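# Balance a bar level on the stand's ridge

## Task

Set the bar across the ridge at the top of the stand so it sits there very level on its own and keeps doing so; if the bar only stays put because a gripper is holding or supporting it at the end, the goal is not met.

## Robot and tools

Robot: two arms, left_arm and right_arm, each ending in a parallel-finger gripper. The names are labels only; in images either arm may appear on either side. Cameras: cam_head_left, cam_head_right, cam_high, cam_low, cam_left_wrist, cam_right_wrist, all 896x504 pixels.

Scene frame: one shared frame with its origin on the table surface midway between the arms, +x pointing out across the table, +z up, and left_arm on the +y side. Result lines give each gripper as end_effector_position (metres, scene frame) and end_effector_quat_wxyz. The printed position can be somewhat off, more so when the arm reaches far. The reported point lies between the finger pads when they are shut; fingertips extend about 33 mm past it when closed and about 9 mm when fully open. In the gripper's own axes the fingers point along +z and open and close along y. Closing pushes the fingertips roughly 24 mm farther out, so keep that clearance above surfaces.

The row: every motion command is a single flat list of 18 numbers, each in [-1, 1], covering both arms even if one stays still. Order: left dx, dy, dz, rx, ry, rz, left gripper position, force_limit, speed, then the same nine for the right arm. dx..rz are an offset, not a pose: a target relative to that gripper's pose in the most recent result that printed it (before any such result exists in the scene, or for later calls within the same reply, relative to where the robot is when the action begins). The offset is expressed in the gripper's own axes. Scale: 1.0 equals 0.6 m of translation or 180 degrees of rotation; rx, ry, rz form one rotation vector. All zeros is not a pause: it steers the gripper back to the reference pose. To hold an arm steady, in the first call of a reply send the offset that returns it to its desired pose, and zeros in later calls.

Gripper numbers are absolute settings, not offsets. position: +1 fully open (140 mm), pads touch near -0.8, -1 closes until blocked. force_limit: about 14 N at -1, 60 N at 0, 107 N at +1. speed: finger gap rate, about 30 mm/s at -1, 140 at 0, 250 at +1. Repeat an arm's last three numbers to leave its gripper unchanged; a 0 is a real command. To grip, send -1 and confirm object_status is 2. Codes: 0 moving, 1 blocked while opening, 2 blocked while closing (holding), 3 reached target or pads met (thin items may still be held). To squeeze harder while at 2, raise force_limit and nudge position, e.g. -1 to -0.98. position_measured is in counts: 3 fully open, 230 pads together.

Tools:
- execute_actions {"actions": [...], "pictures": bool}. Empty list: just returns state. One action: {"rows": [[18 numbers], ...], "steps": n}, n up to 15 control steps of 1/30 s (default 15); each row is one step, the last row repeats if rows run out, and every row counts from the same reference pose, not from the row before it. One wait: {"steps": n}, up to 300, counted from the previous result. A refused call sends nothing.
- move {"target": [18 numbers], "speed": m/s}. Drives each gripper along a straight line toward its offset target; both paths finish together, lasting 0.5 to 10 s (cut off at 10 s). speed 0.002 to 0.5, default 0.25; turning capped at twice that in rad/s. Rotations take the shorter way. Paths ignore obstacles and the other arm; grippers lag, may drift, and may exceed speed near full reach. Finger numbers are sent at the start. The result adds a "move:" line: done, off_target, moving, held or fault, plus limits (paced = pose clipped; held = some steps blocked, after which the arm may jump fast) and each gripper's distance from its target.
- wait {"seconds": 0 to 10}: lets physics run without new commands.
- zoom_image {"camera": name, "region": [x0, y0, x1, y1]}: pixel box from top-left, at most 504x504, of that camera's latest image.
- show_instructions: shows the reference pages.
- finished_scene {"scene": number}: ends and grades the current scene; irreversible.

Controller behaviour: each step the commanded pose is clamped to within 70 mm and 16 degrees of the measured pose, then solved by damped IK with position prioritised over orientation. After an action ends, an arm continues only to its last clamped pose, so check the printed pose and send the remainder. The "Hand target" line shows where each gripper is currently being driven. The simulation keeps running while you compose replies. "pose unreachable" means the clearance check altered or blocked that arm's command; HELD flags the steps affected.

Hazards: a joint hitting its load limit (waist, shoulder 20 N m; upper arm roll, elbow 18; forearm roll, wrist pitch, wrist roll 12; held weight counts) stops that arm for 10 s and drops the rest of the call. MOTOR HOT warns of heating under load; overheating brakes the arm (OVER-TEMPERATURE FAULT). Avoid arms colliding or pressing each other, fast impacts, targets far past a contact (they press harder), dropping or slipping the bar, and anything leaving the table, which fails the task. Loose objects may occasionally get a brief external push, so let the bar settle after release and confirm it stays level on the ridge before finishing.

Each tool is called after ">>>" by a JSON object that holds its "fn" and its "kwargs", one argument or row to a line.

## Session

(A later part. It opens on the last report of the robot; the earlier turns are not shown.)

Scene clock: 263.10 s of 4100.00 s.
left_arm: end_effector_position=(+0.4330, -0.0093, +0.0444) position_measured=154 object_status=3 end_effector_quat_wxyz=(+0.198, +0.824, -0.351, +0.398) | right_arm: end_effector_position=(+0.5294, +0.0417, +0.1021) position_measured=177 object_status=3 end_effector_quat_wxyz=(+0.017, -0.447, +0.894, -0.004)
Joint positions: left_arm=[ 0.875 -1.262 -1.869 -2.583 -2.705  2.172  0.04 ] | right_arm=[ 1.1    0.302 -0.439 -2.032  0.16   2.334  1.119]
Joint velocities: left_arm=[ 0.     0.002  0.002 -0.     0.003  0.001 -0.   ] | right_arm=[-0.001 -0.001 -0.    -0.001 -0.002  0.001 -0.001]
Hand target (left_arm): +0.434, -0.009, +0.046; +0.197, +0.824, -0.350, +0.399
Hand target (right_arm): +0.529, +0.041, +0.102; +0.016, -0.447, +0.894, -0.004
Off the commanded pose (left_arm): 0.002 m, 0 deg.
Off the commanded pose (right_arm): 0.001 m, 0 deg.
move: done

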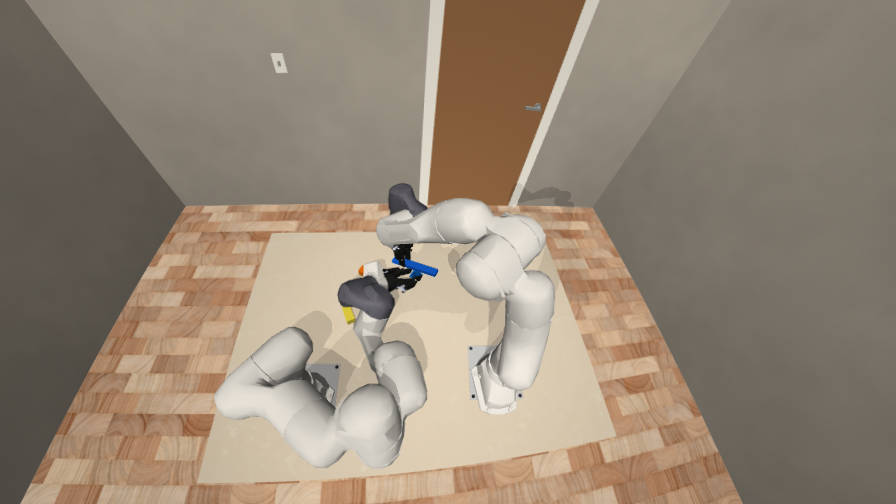

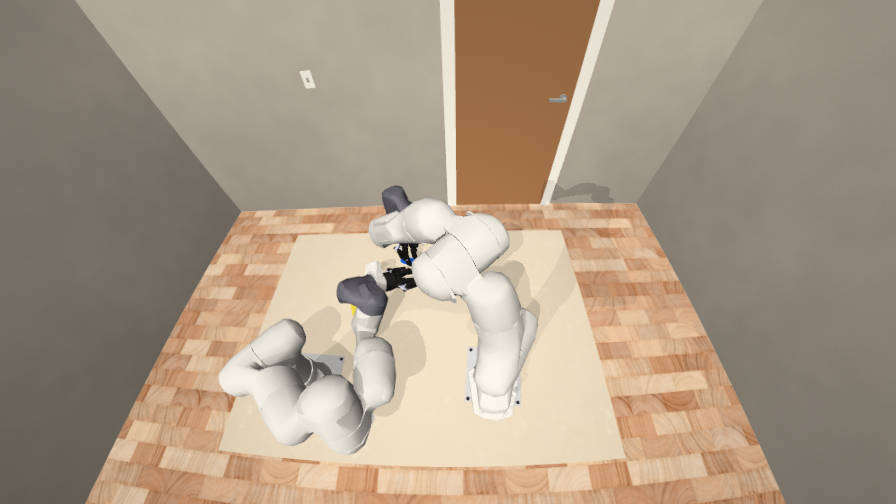

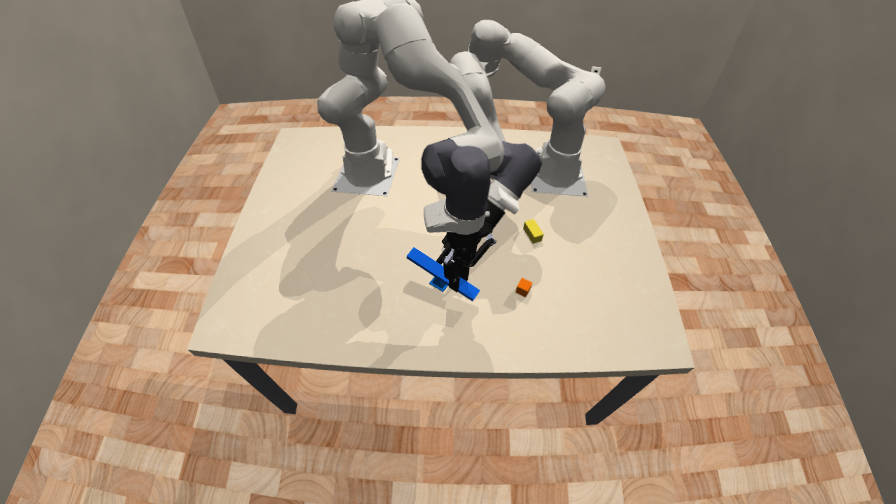

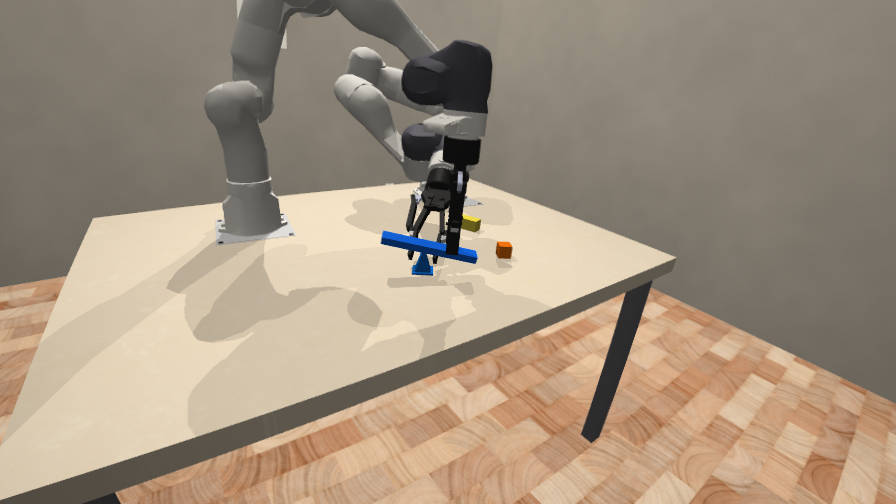

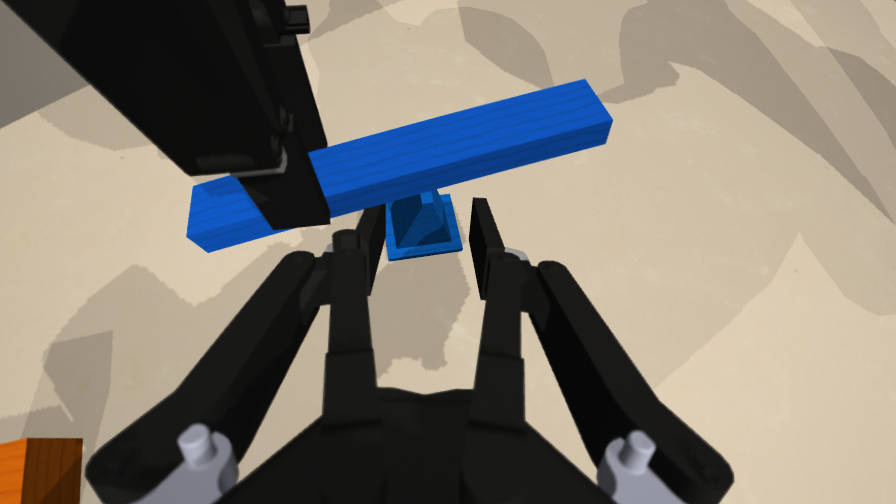

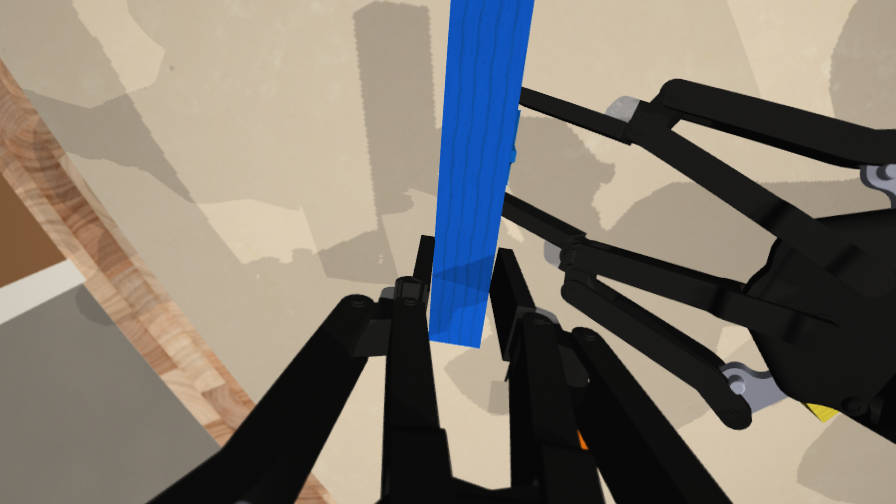

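>>> {"fn": "move", "kwargs": {
  "target": [0,0,0,0,0,0,-0.2,-0.8,-0.8,0,0,0.009,0,0,0,-0.38,0.1,-1],
  "speed": 0.01
}}

>>> {"fn": "move", "kwargs": {
  "target": [-0.006,0,0.002,0,0,0,-0.2,-0.8,-0.8,0,0,0,0,0,0,-1,0.1,-1],
  "speed": 0.008
}}

>>> {"fn": "move", "kwargs": {
  "target": [0,0,0,0,0,0,-0.2,-0.8,-0.8,0,0,-0.022,0,0,0,-1,0.1,-1],
  "speed": 0.02
}}

>>> {"fn": "zoom_image", "kwargs": {
  "camera": "cam_low",
  "region": [360,200,490,290]
}}

Scene clock: 269.80 s of 4100.00 s.
left_arm: end_effector_position=(+0.4329, -0.0092, +0.0443) position_measured=154 object_status=3 end_effector_quat_wxyz=(+0.198, +0.824, -0.351, +0.398) | right_arm: end_effector_position=(+0.5305, +0.0410, +0.0983) position_measured=177 object_status=3 end_effector_quat_wxyz=(+0.018, -0.446, +0.895, -0.005)
Joint positions: left_arm=[ 0.875 -1.261 -1.869 -2.584 -2.705  2.172  0.04 ] | right_arm=[ 1.099  0.309 -0.439 -2.034  0.162  2.343  1.119]
Joint velocities: left_arm=[ 0.001  0.001  0.    -0.    -0.001  0.     0.   ] | right_arm=[-0.     0.001  0.    -0.001  0.001  0.003  0.   ]
Hand target (left_arm): +0.433, -0.009, +0.044; +0.198, +0.824, -0.351, +0.398
Hand target (right_arm): +0.530, +0.042, +0.097; +0.017, -0.447, +0.895, -0.004
Off the commanded pose (left_arm): 0.000 m, 0 deg.
Off the commanded pose (right_arm): 0.002 m, 0 deg.
After step 90, 2.93 s passed at rest.
move: done

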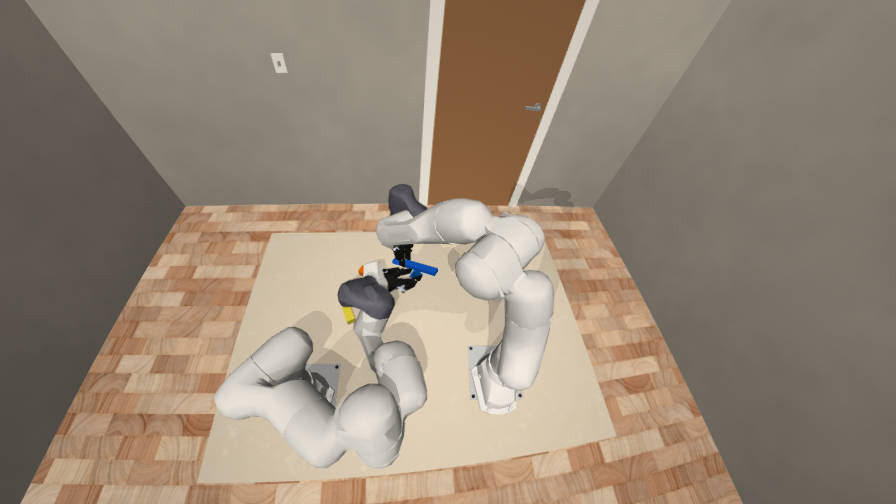

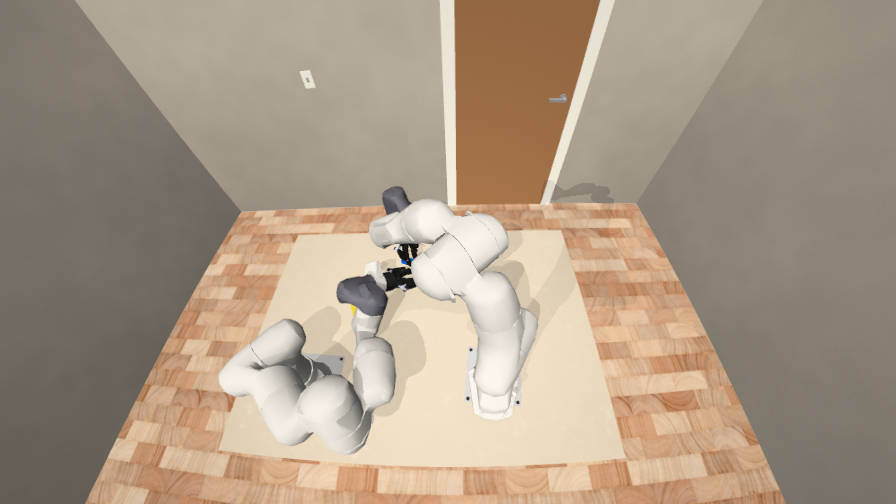

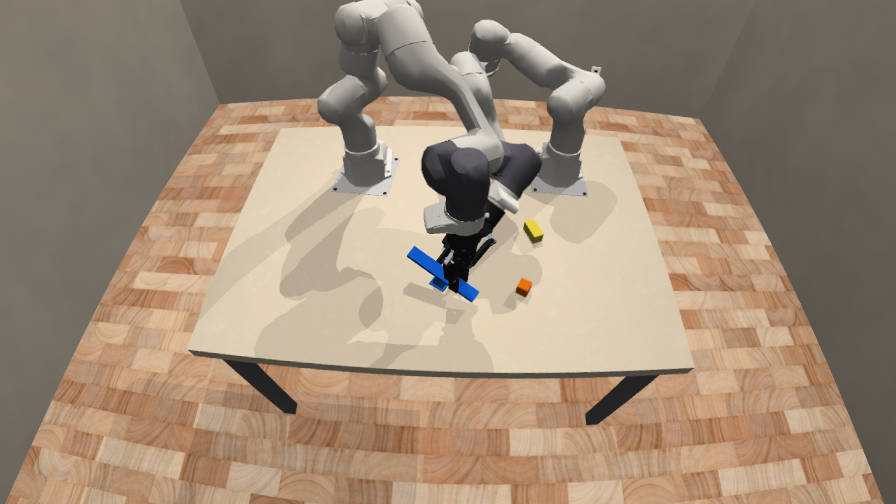

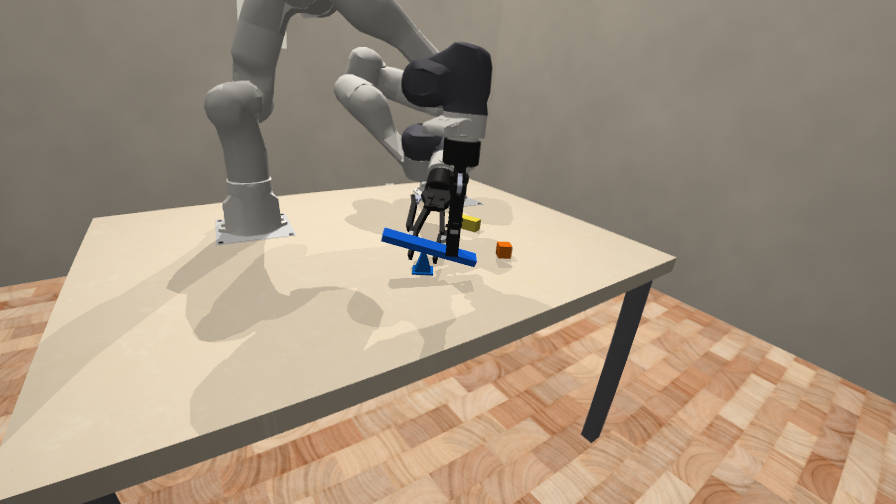

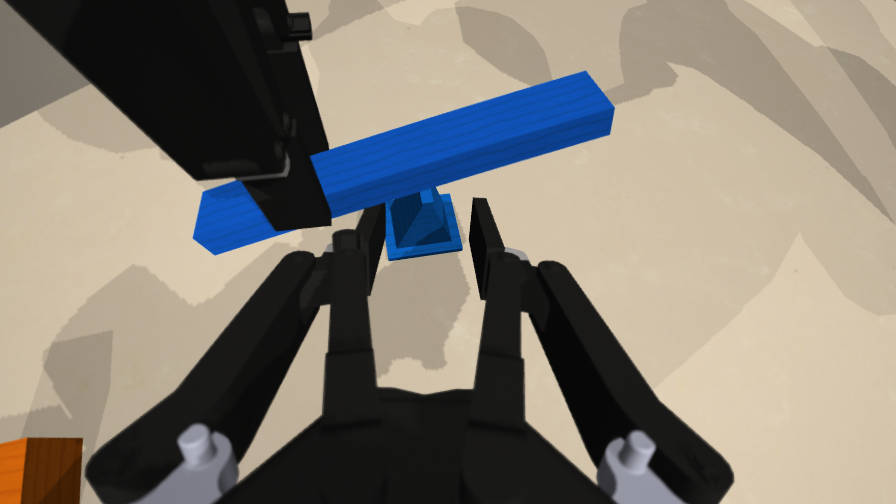

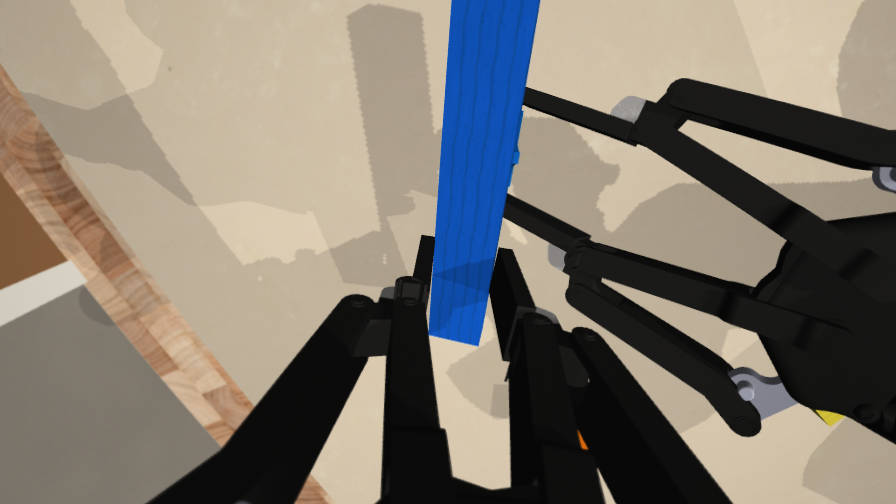

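Scene clock: 270.50 s of 4100.00 s.
left_arm: end_effector_position=(+0.4315, -0.0087, +0.0408) position_measured=154 object_status=3 end_effector_quat_wxyz=(+0.198, +0.825, -0.351, +0.397) | right_arm: end_effector_position=(+0.5305, +0.0410, +0.0983) position_measured=186 object_status=2 end_effector_quat_wxyz=(+0.018, -0.446, +0.895, -0.005)
Joint positions: left_arm=[ 0.875 -1.264 -1.877 -2.584 -2.712  2.172  0.04 ] | right_arm=[ 1.099  0.309 -0.439 -2.034  0.162  2.343  1.119]
Joint velocities: left_arm=[-0.001 -0.003 -0.002  0.001 -0.006  0.001  0.   ] | right_arm=[ 0.001 -0.001 -0.001 -0.    -0.001  0.001 -0.001]
Hand target (left_arm): +0.432, -0.008, +0.041; +0.198, +0.824, -0.351, +0.398
Hand target (right_arm): +0.530, +0.041, +0.098; +0.018, -0.446, +0.895, -0.005
Off the commanded pose (left_arm): 0.001 m, 0 deg.
Off the commanded pose (right_arm): 0.000 m, 0 deg.
move: done

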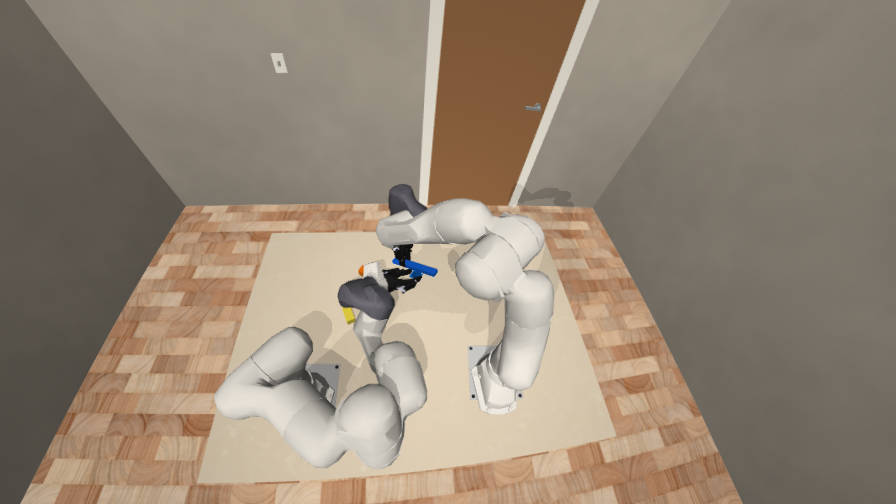

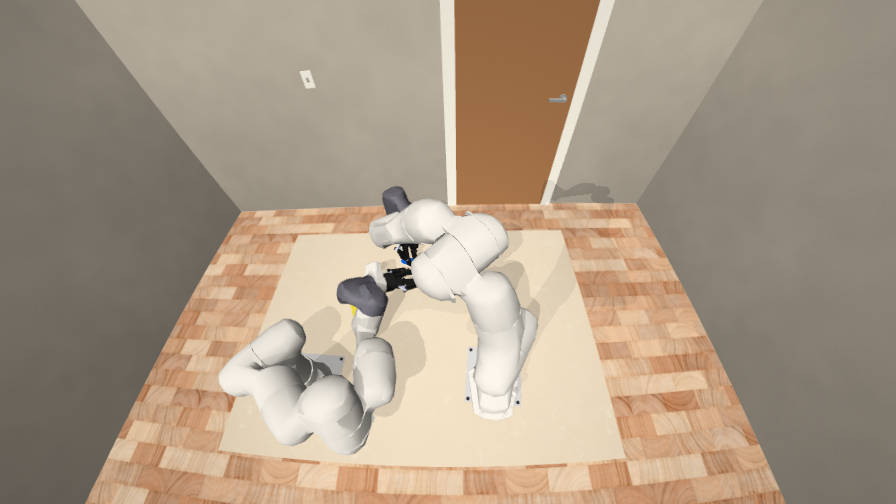

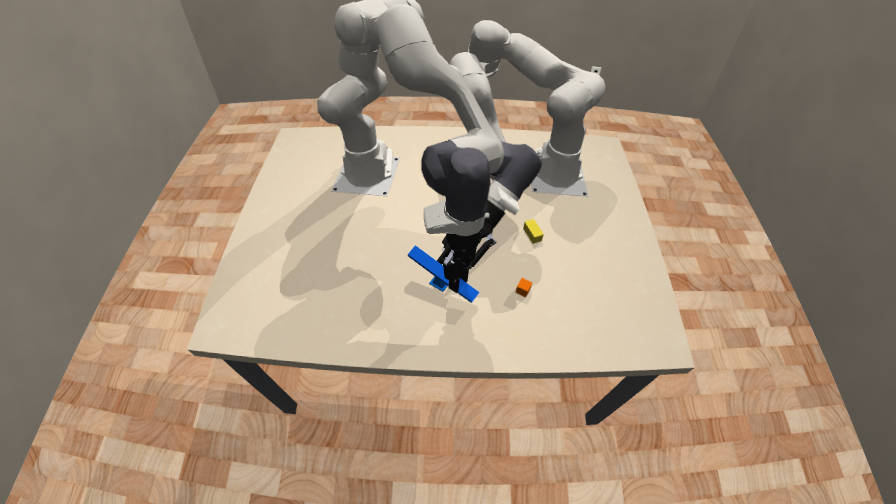

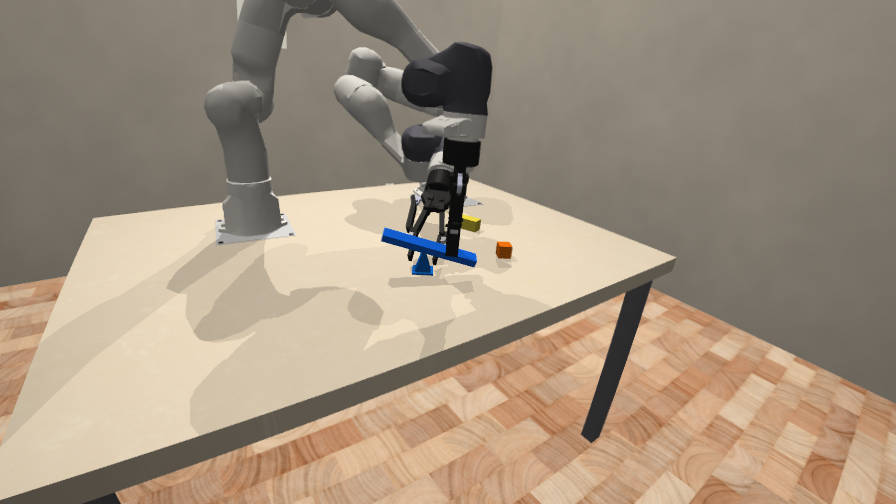

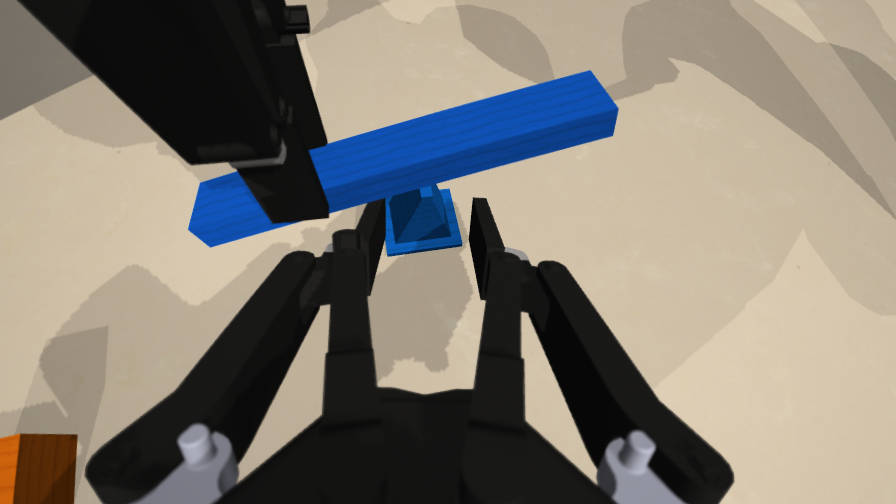

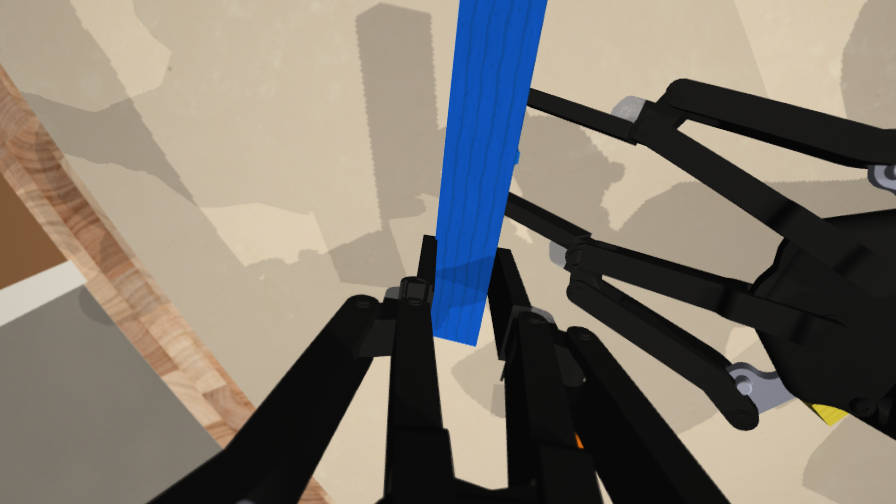

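Scene clock: 271.40 s of 4100.00 s.
left_arm: end_effector_position=(+0.4315, -0.0087, +0.0408) position_measured=154 object_status=3 end_effector_quat_wxyz=(+0.198, +0.825, -0.351, +0.397) | right_arm: end_effector_position=(+0.5299, +0.0415, +0.1099) position_measured=186 object_status=2 end_effector_quat_wxyz=(+0.018, -0.447, +0.894, -0.004)
Joint positions: left_arm=[ 0.875 -1.264 -1.877 -2.584 -2.712  2.172  0.04 ] | right_arm=[ 1.102  0.289 -0.441 -2.027  0.151  2.319  1.122]
Joint velocities: left_arm=[ 0.    -0.     0.    -0.001 -0.     0.    -0.   ] | right_arm=[ 0.    -0.002  0.     0.001 -0.005 -0.013  0.006]
Hand target (left_arm): +0.431, -0.009, +0.041; +0.198, +0.825, -0.351, +0.397
Hand target (right_arm): +0.530, +0.041, +0.111; +0.018, -0.446, +0.895, -0.004
Off the commanded pose (left_arm): 0.000 m, 0 deg.
Off the commanded pose (right_arm): 0.002 m, 0 deg.
move: done

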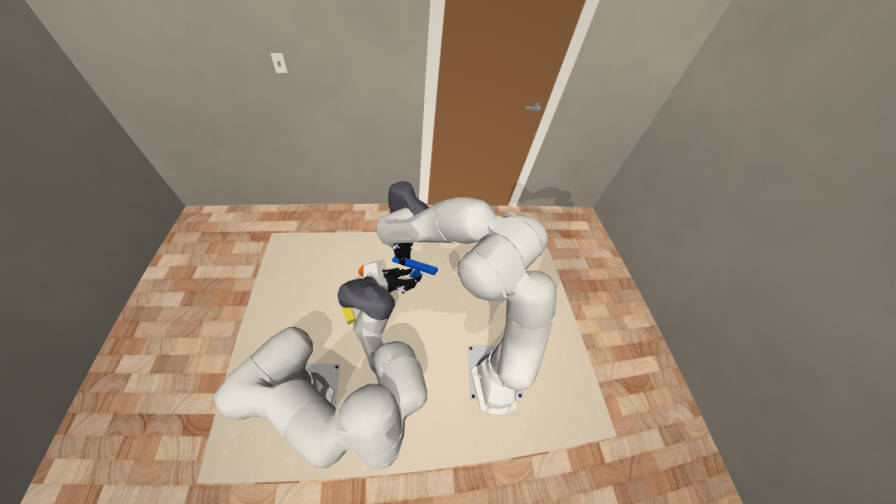

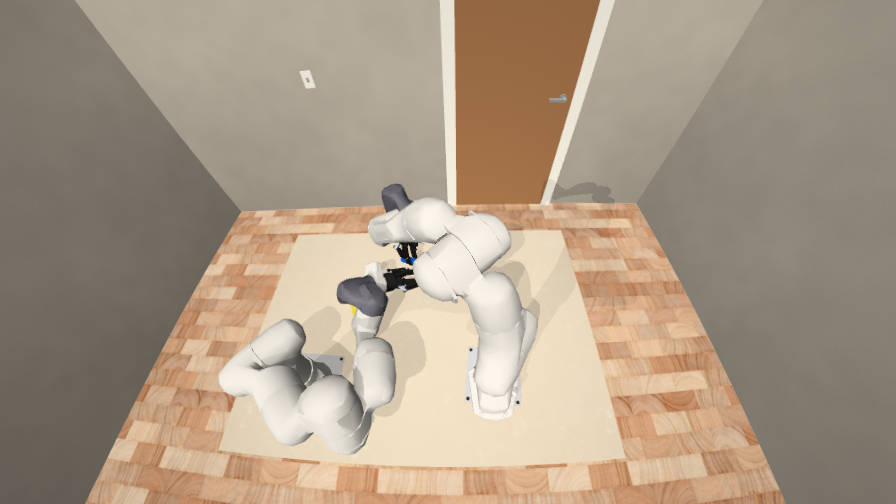

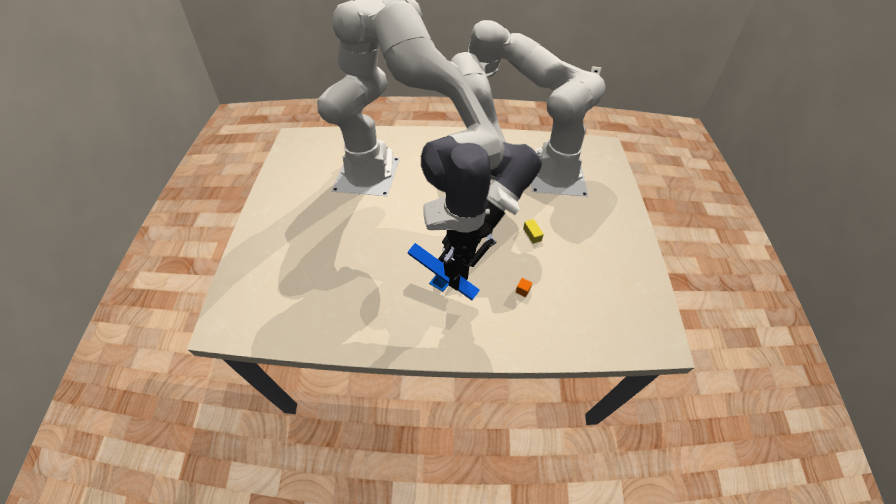

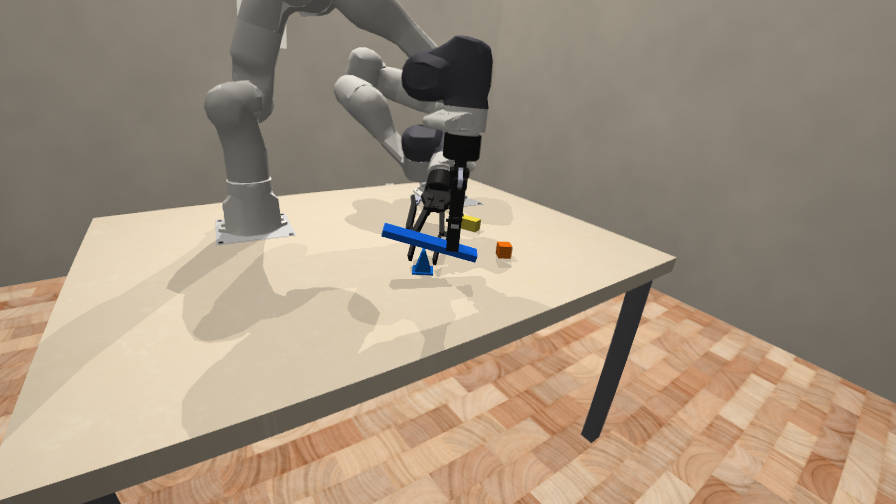

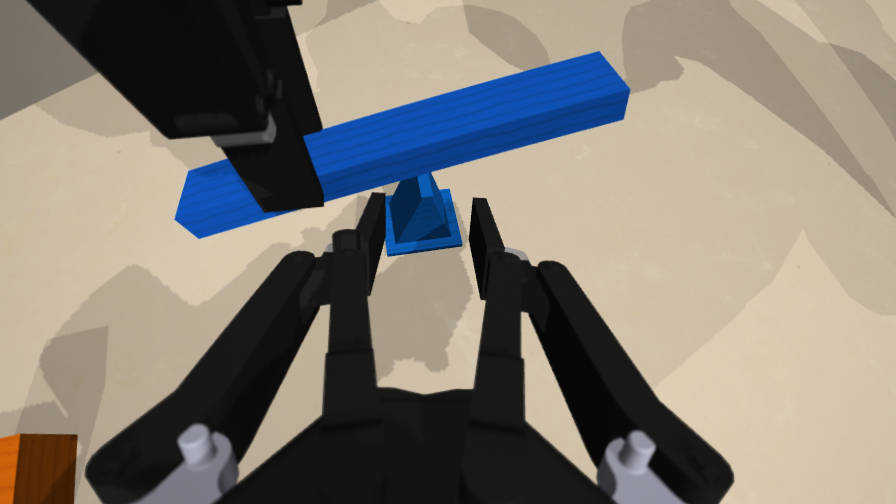

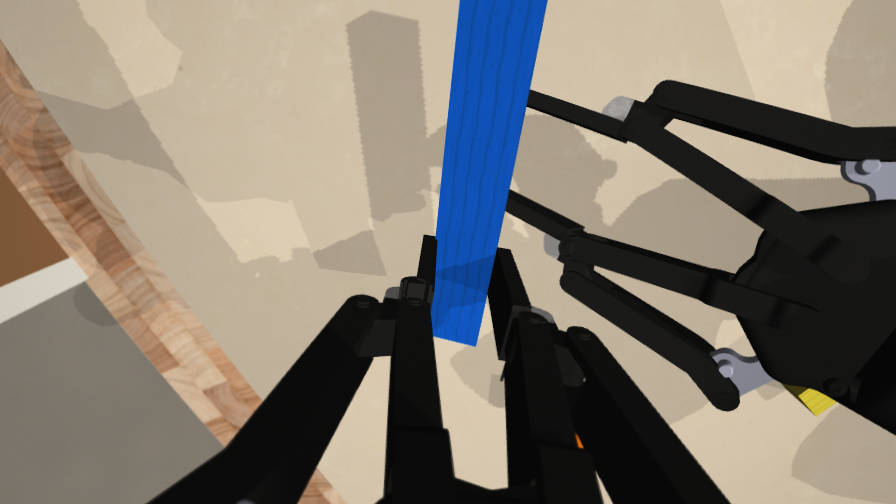

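Region (360, 200, 490, 290) of cam_low's 896x504 image, scaled by 3.877, with more detail than that image has; it fills the top 349 rows of this view, and the rest is white.

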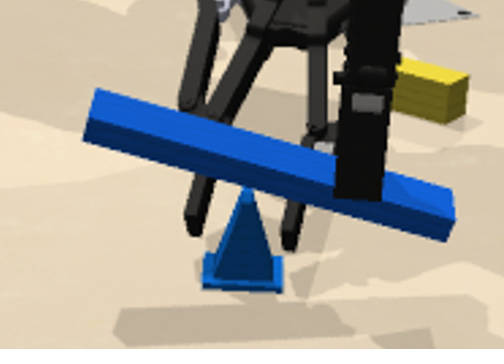

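>>> {"fn": "move", "kwargs": {
  "target": [0,0,0,0,0,0,-0.2,-0.8,-0.8,0.015,0,-0.012,0,-0.065,0,-1,0.1,-1],
  "speed": 0.05
}}

>>> {"fn": "zoom_image", "kwargs": {
  "camera": "cam_low",
  "region": [360,200,490,290]
}}

Scene clock: 277.83 s of 4100.00 s.
left_arm: end_effector_position=(+0.4315, -0.0087, +0.0408) position_measured=154 object_status=3 end_effector_quat_wxyz=(+0.198, +0.825, -0.351, +0.397) | right_arm: end_effector_position=(+0.5244, +0.0311, +0.1166) position_measured=186 object_status=2 end_effector_quat_wxyz=(+0.105, -0.440, +0.891, +0.039)
Joint positions: left_arm=[ 0.875 -1.264 -1.877 -2.584 -2.712  2.172  0.04 ] | right_arm=[ 1.083  0.131 -0.433 -2.281  0.221  2.609  1.036]
Joint velocities: left_arm=[ 0.001 -0.    -0.     0.001  0.002  0.    -0.001] | right_arm=[-0.001  0.     0.001 -0.002  0.004  0.014 -0.016]
Hand target (left_arm): +0.431, -0.009, +0.041; +0.198, +0.825, -0.351, +0.397
Hand target (right_arm): +0.525, +0.032, +0.118; +0.109, -0.443, +0.889, +0.040
Off the commanded pose (left_arm): 0.000 m, 0 deg.
Off the commanded pose (right_arm): 0.003 m, 1 deg.
After step 90, 0.93 s passed at rest.
move: done

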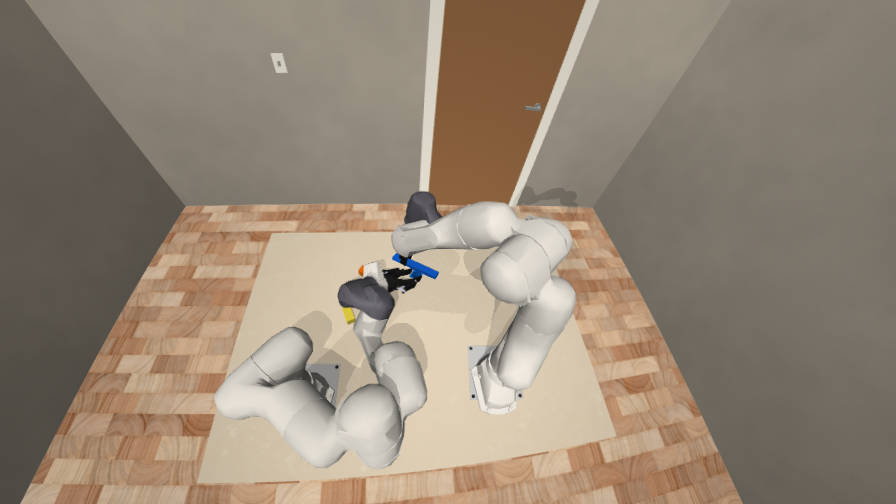

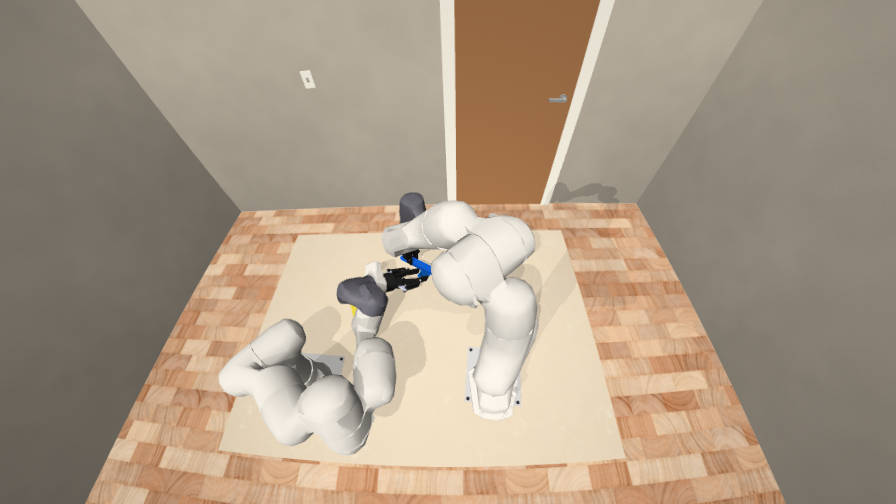

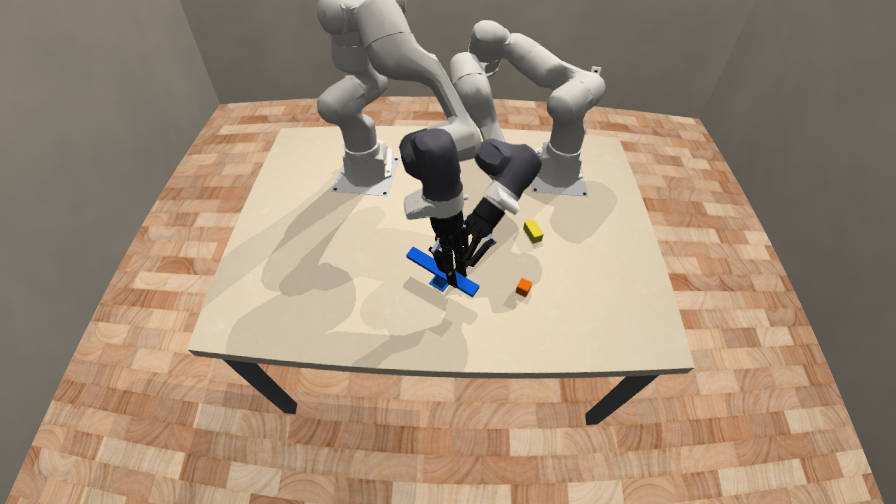

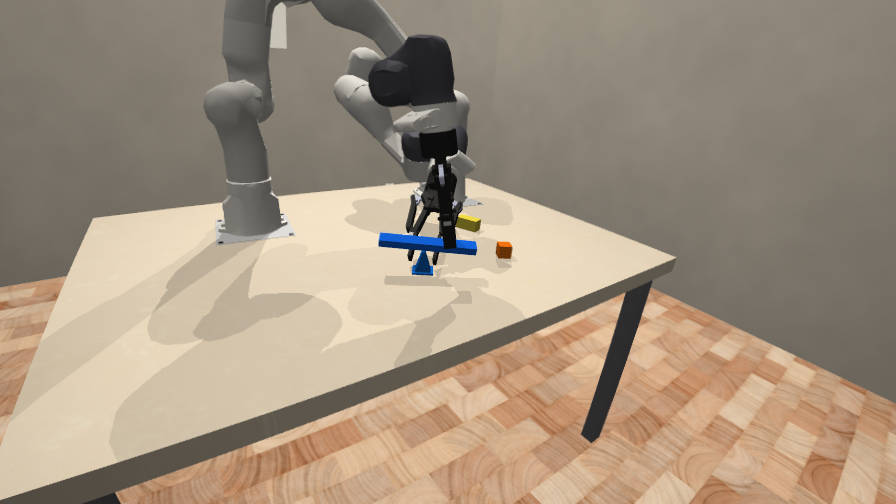

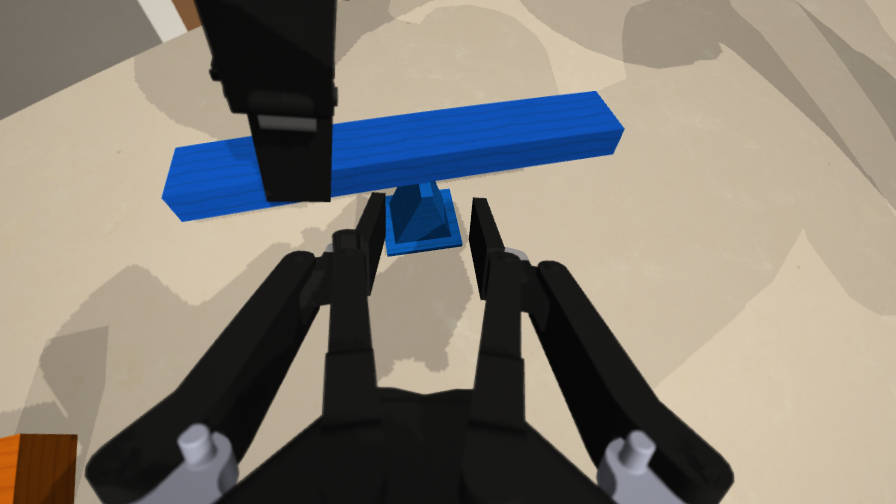

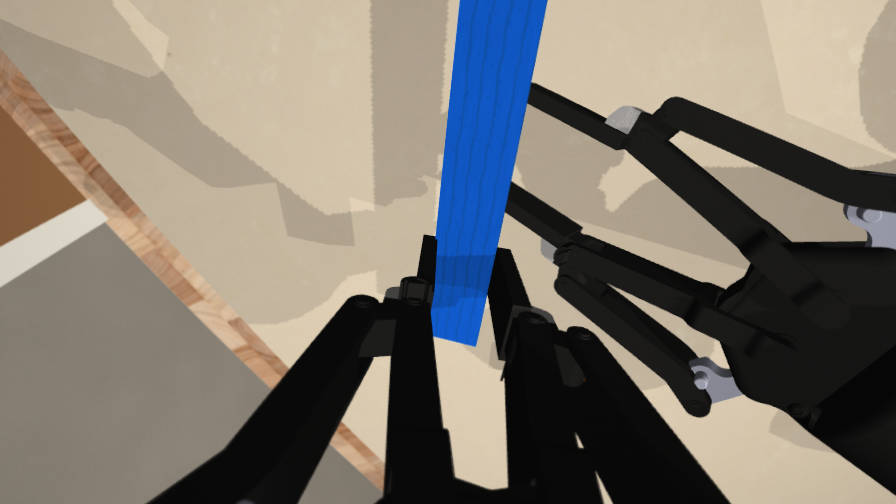

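Region (360, 200, 490, 290) of cam_low's 896x504 image, scaled by 3.877, with more detail than that image has; it fills the top 349 rows of this view, and the rest is white.

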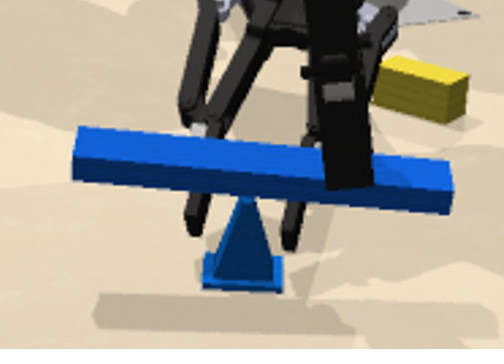

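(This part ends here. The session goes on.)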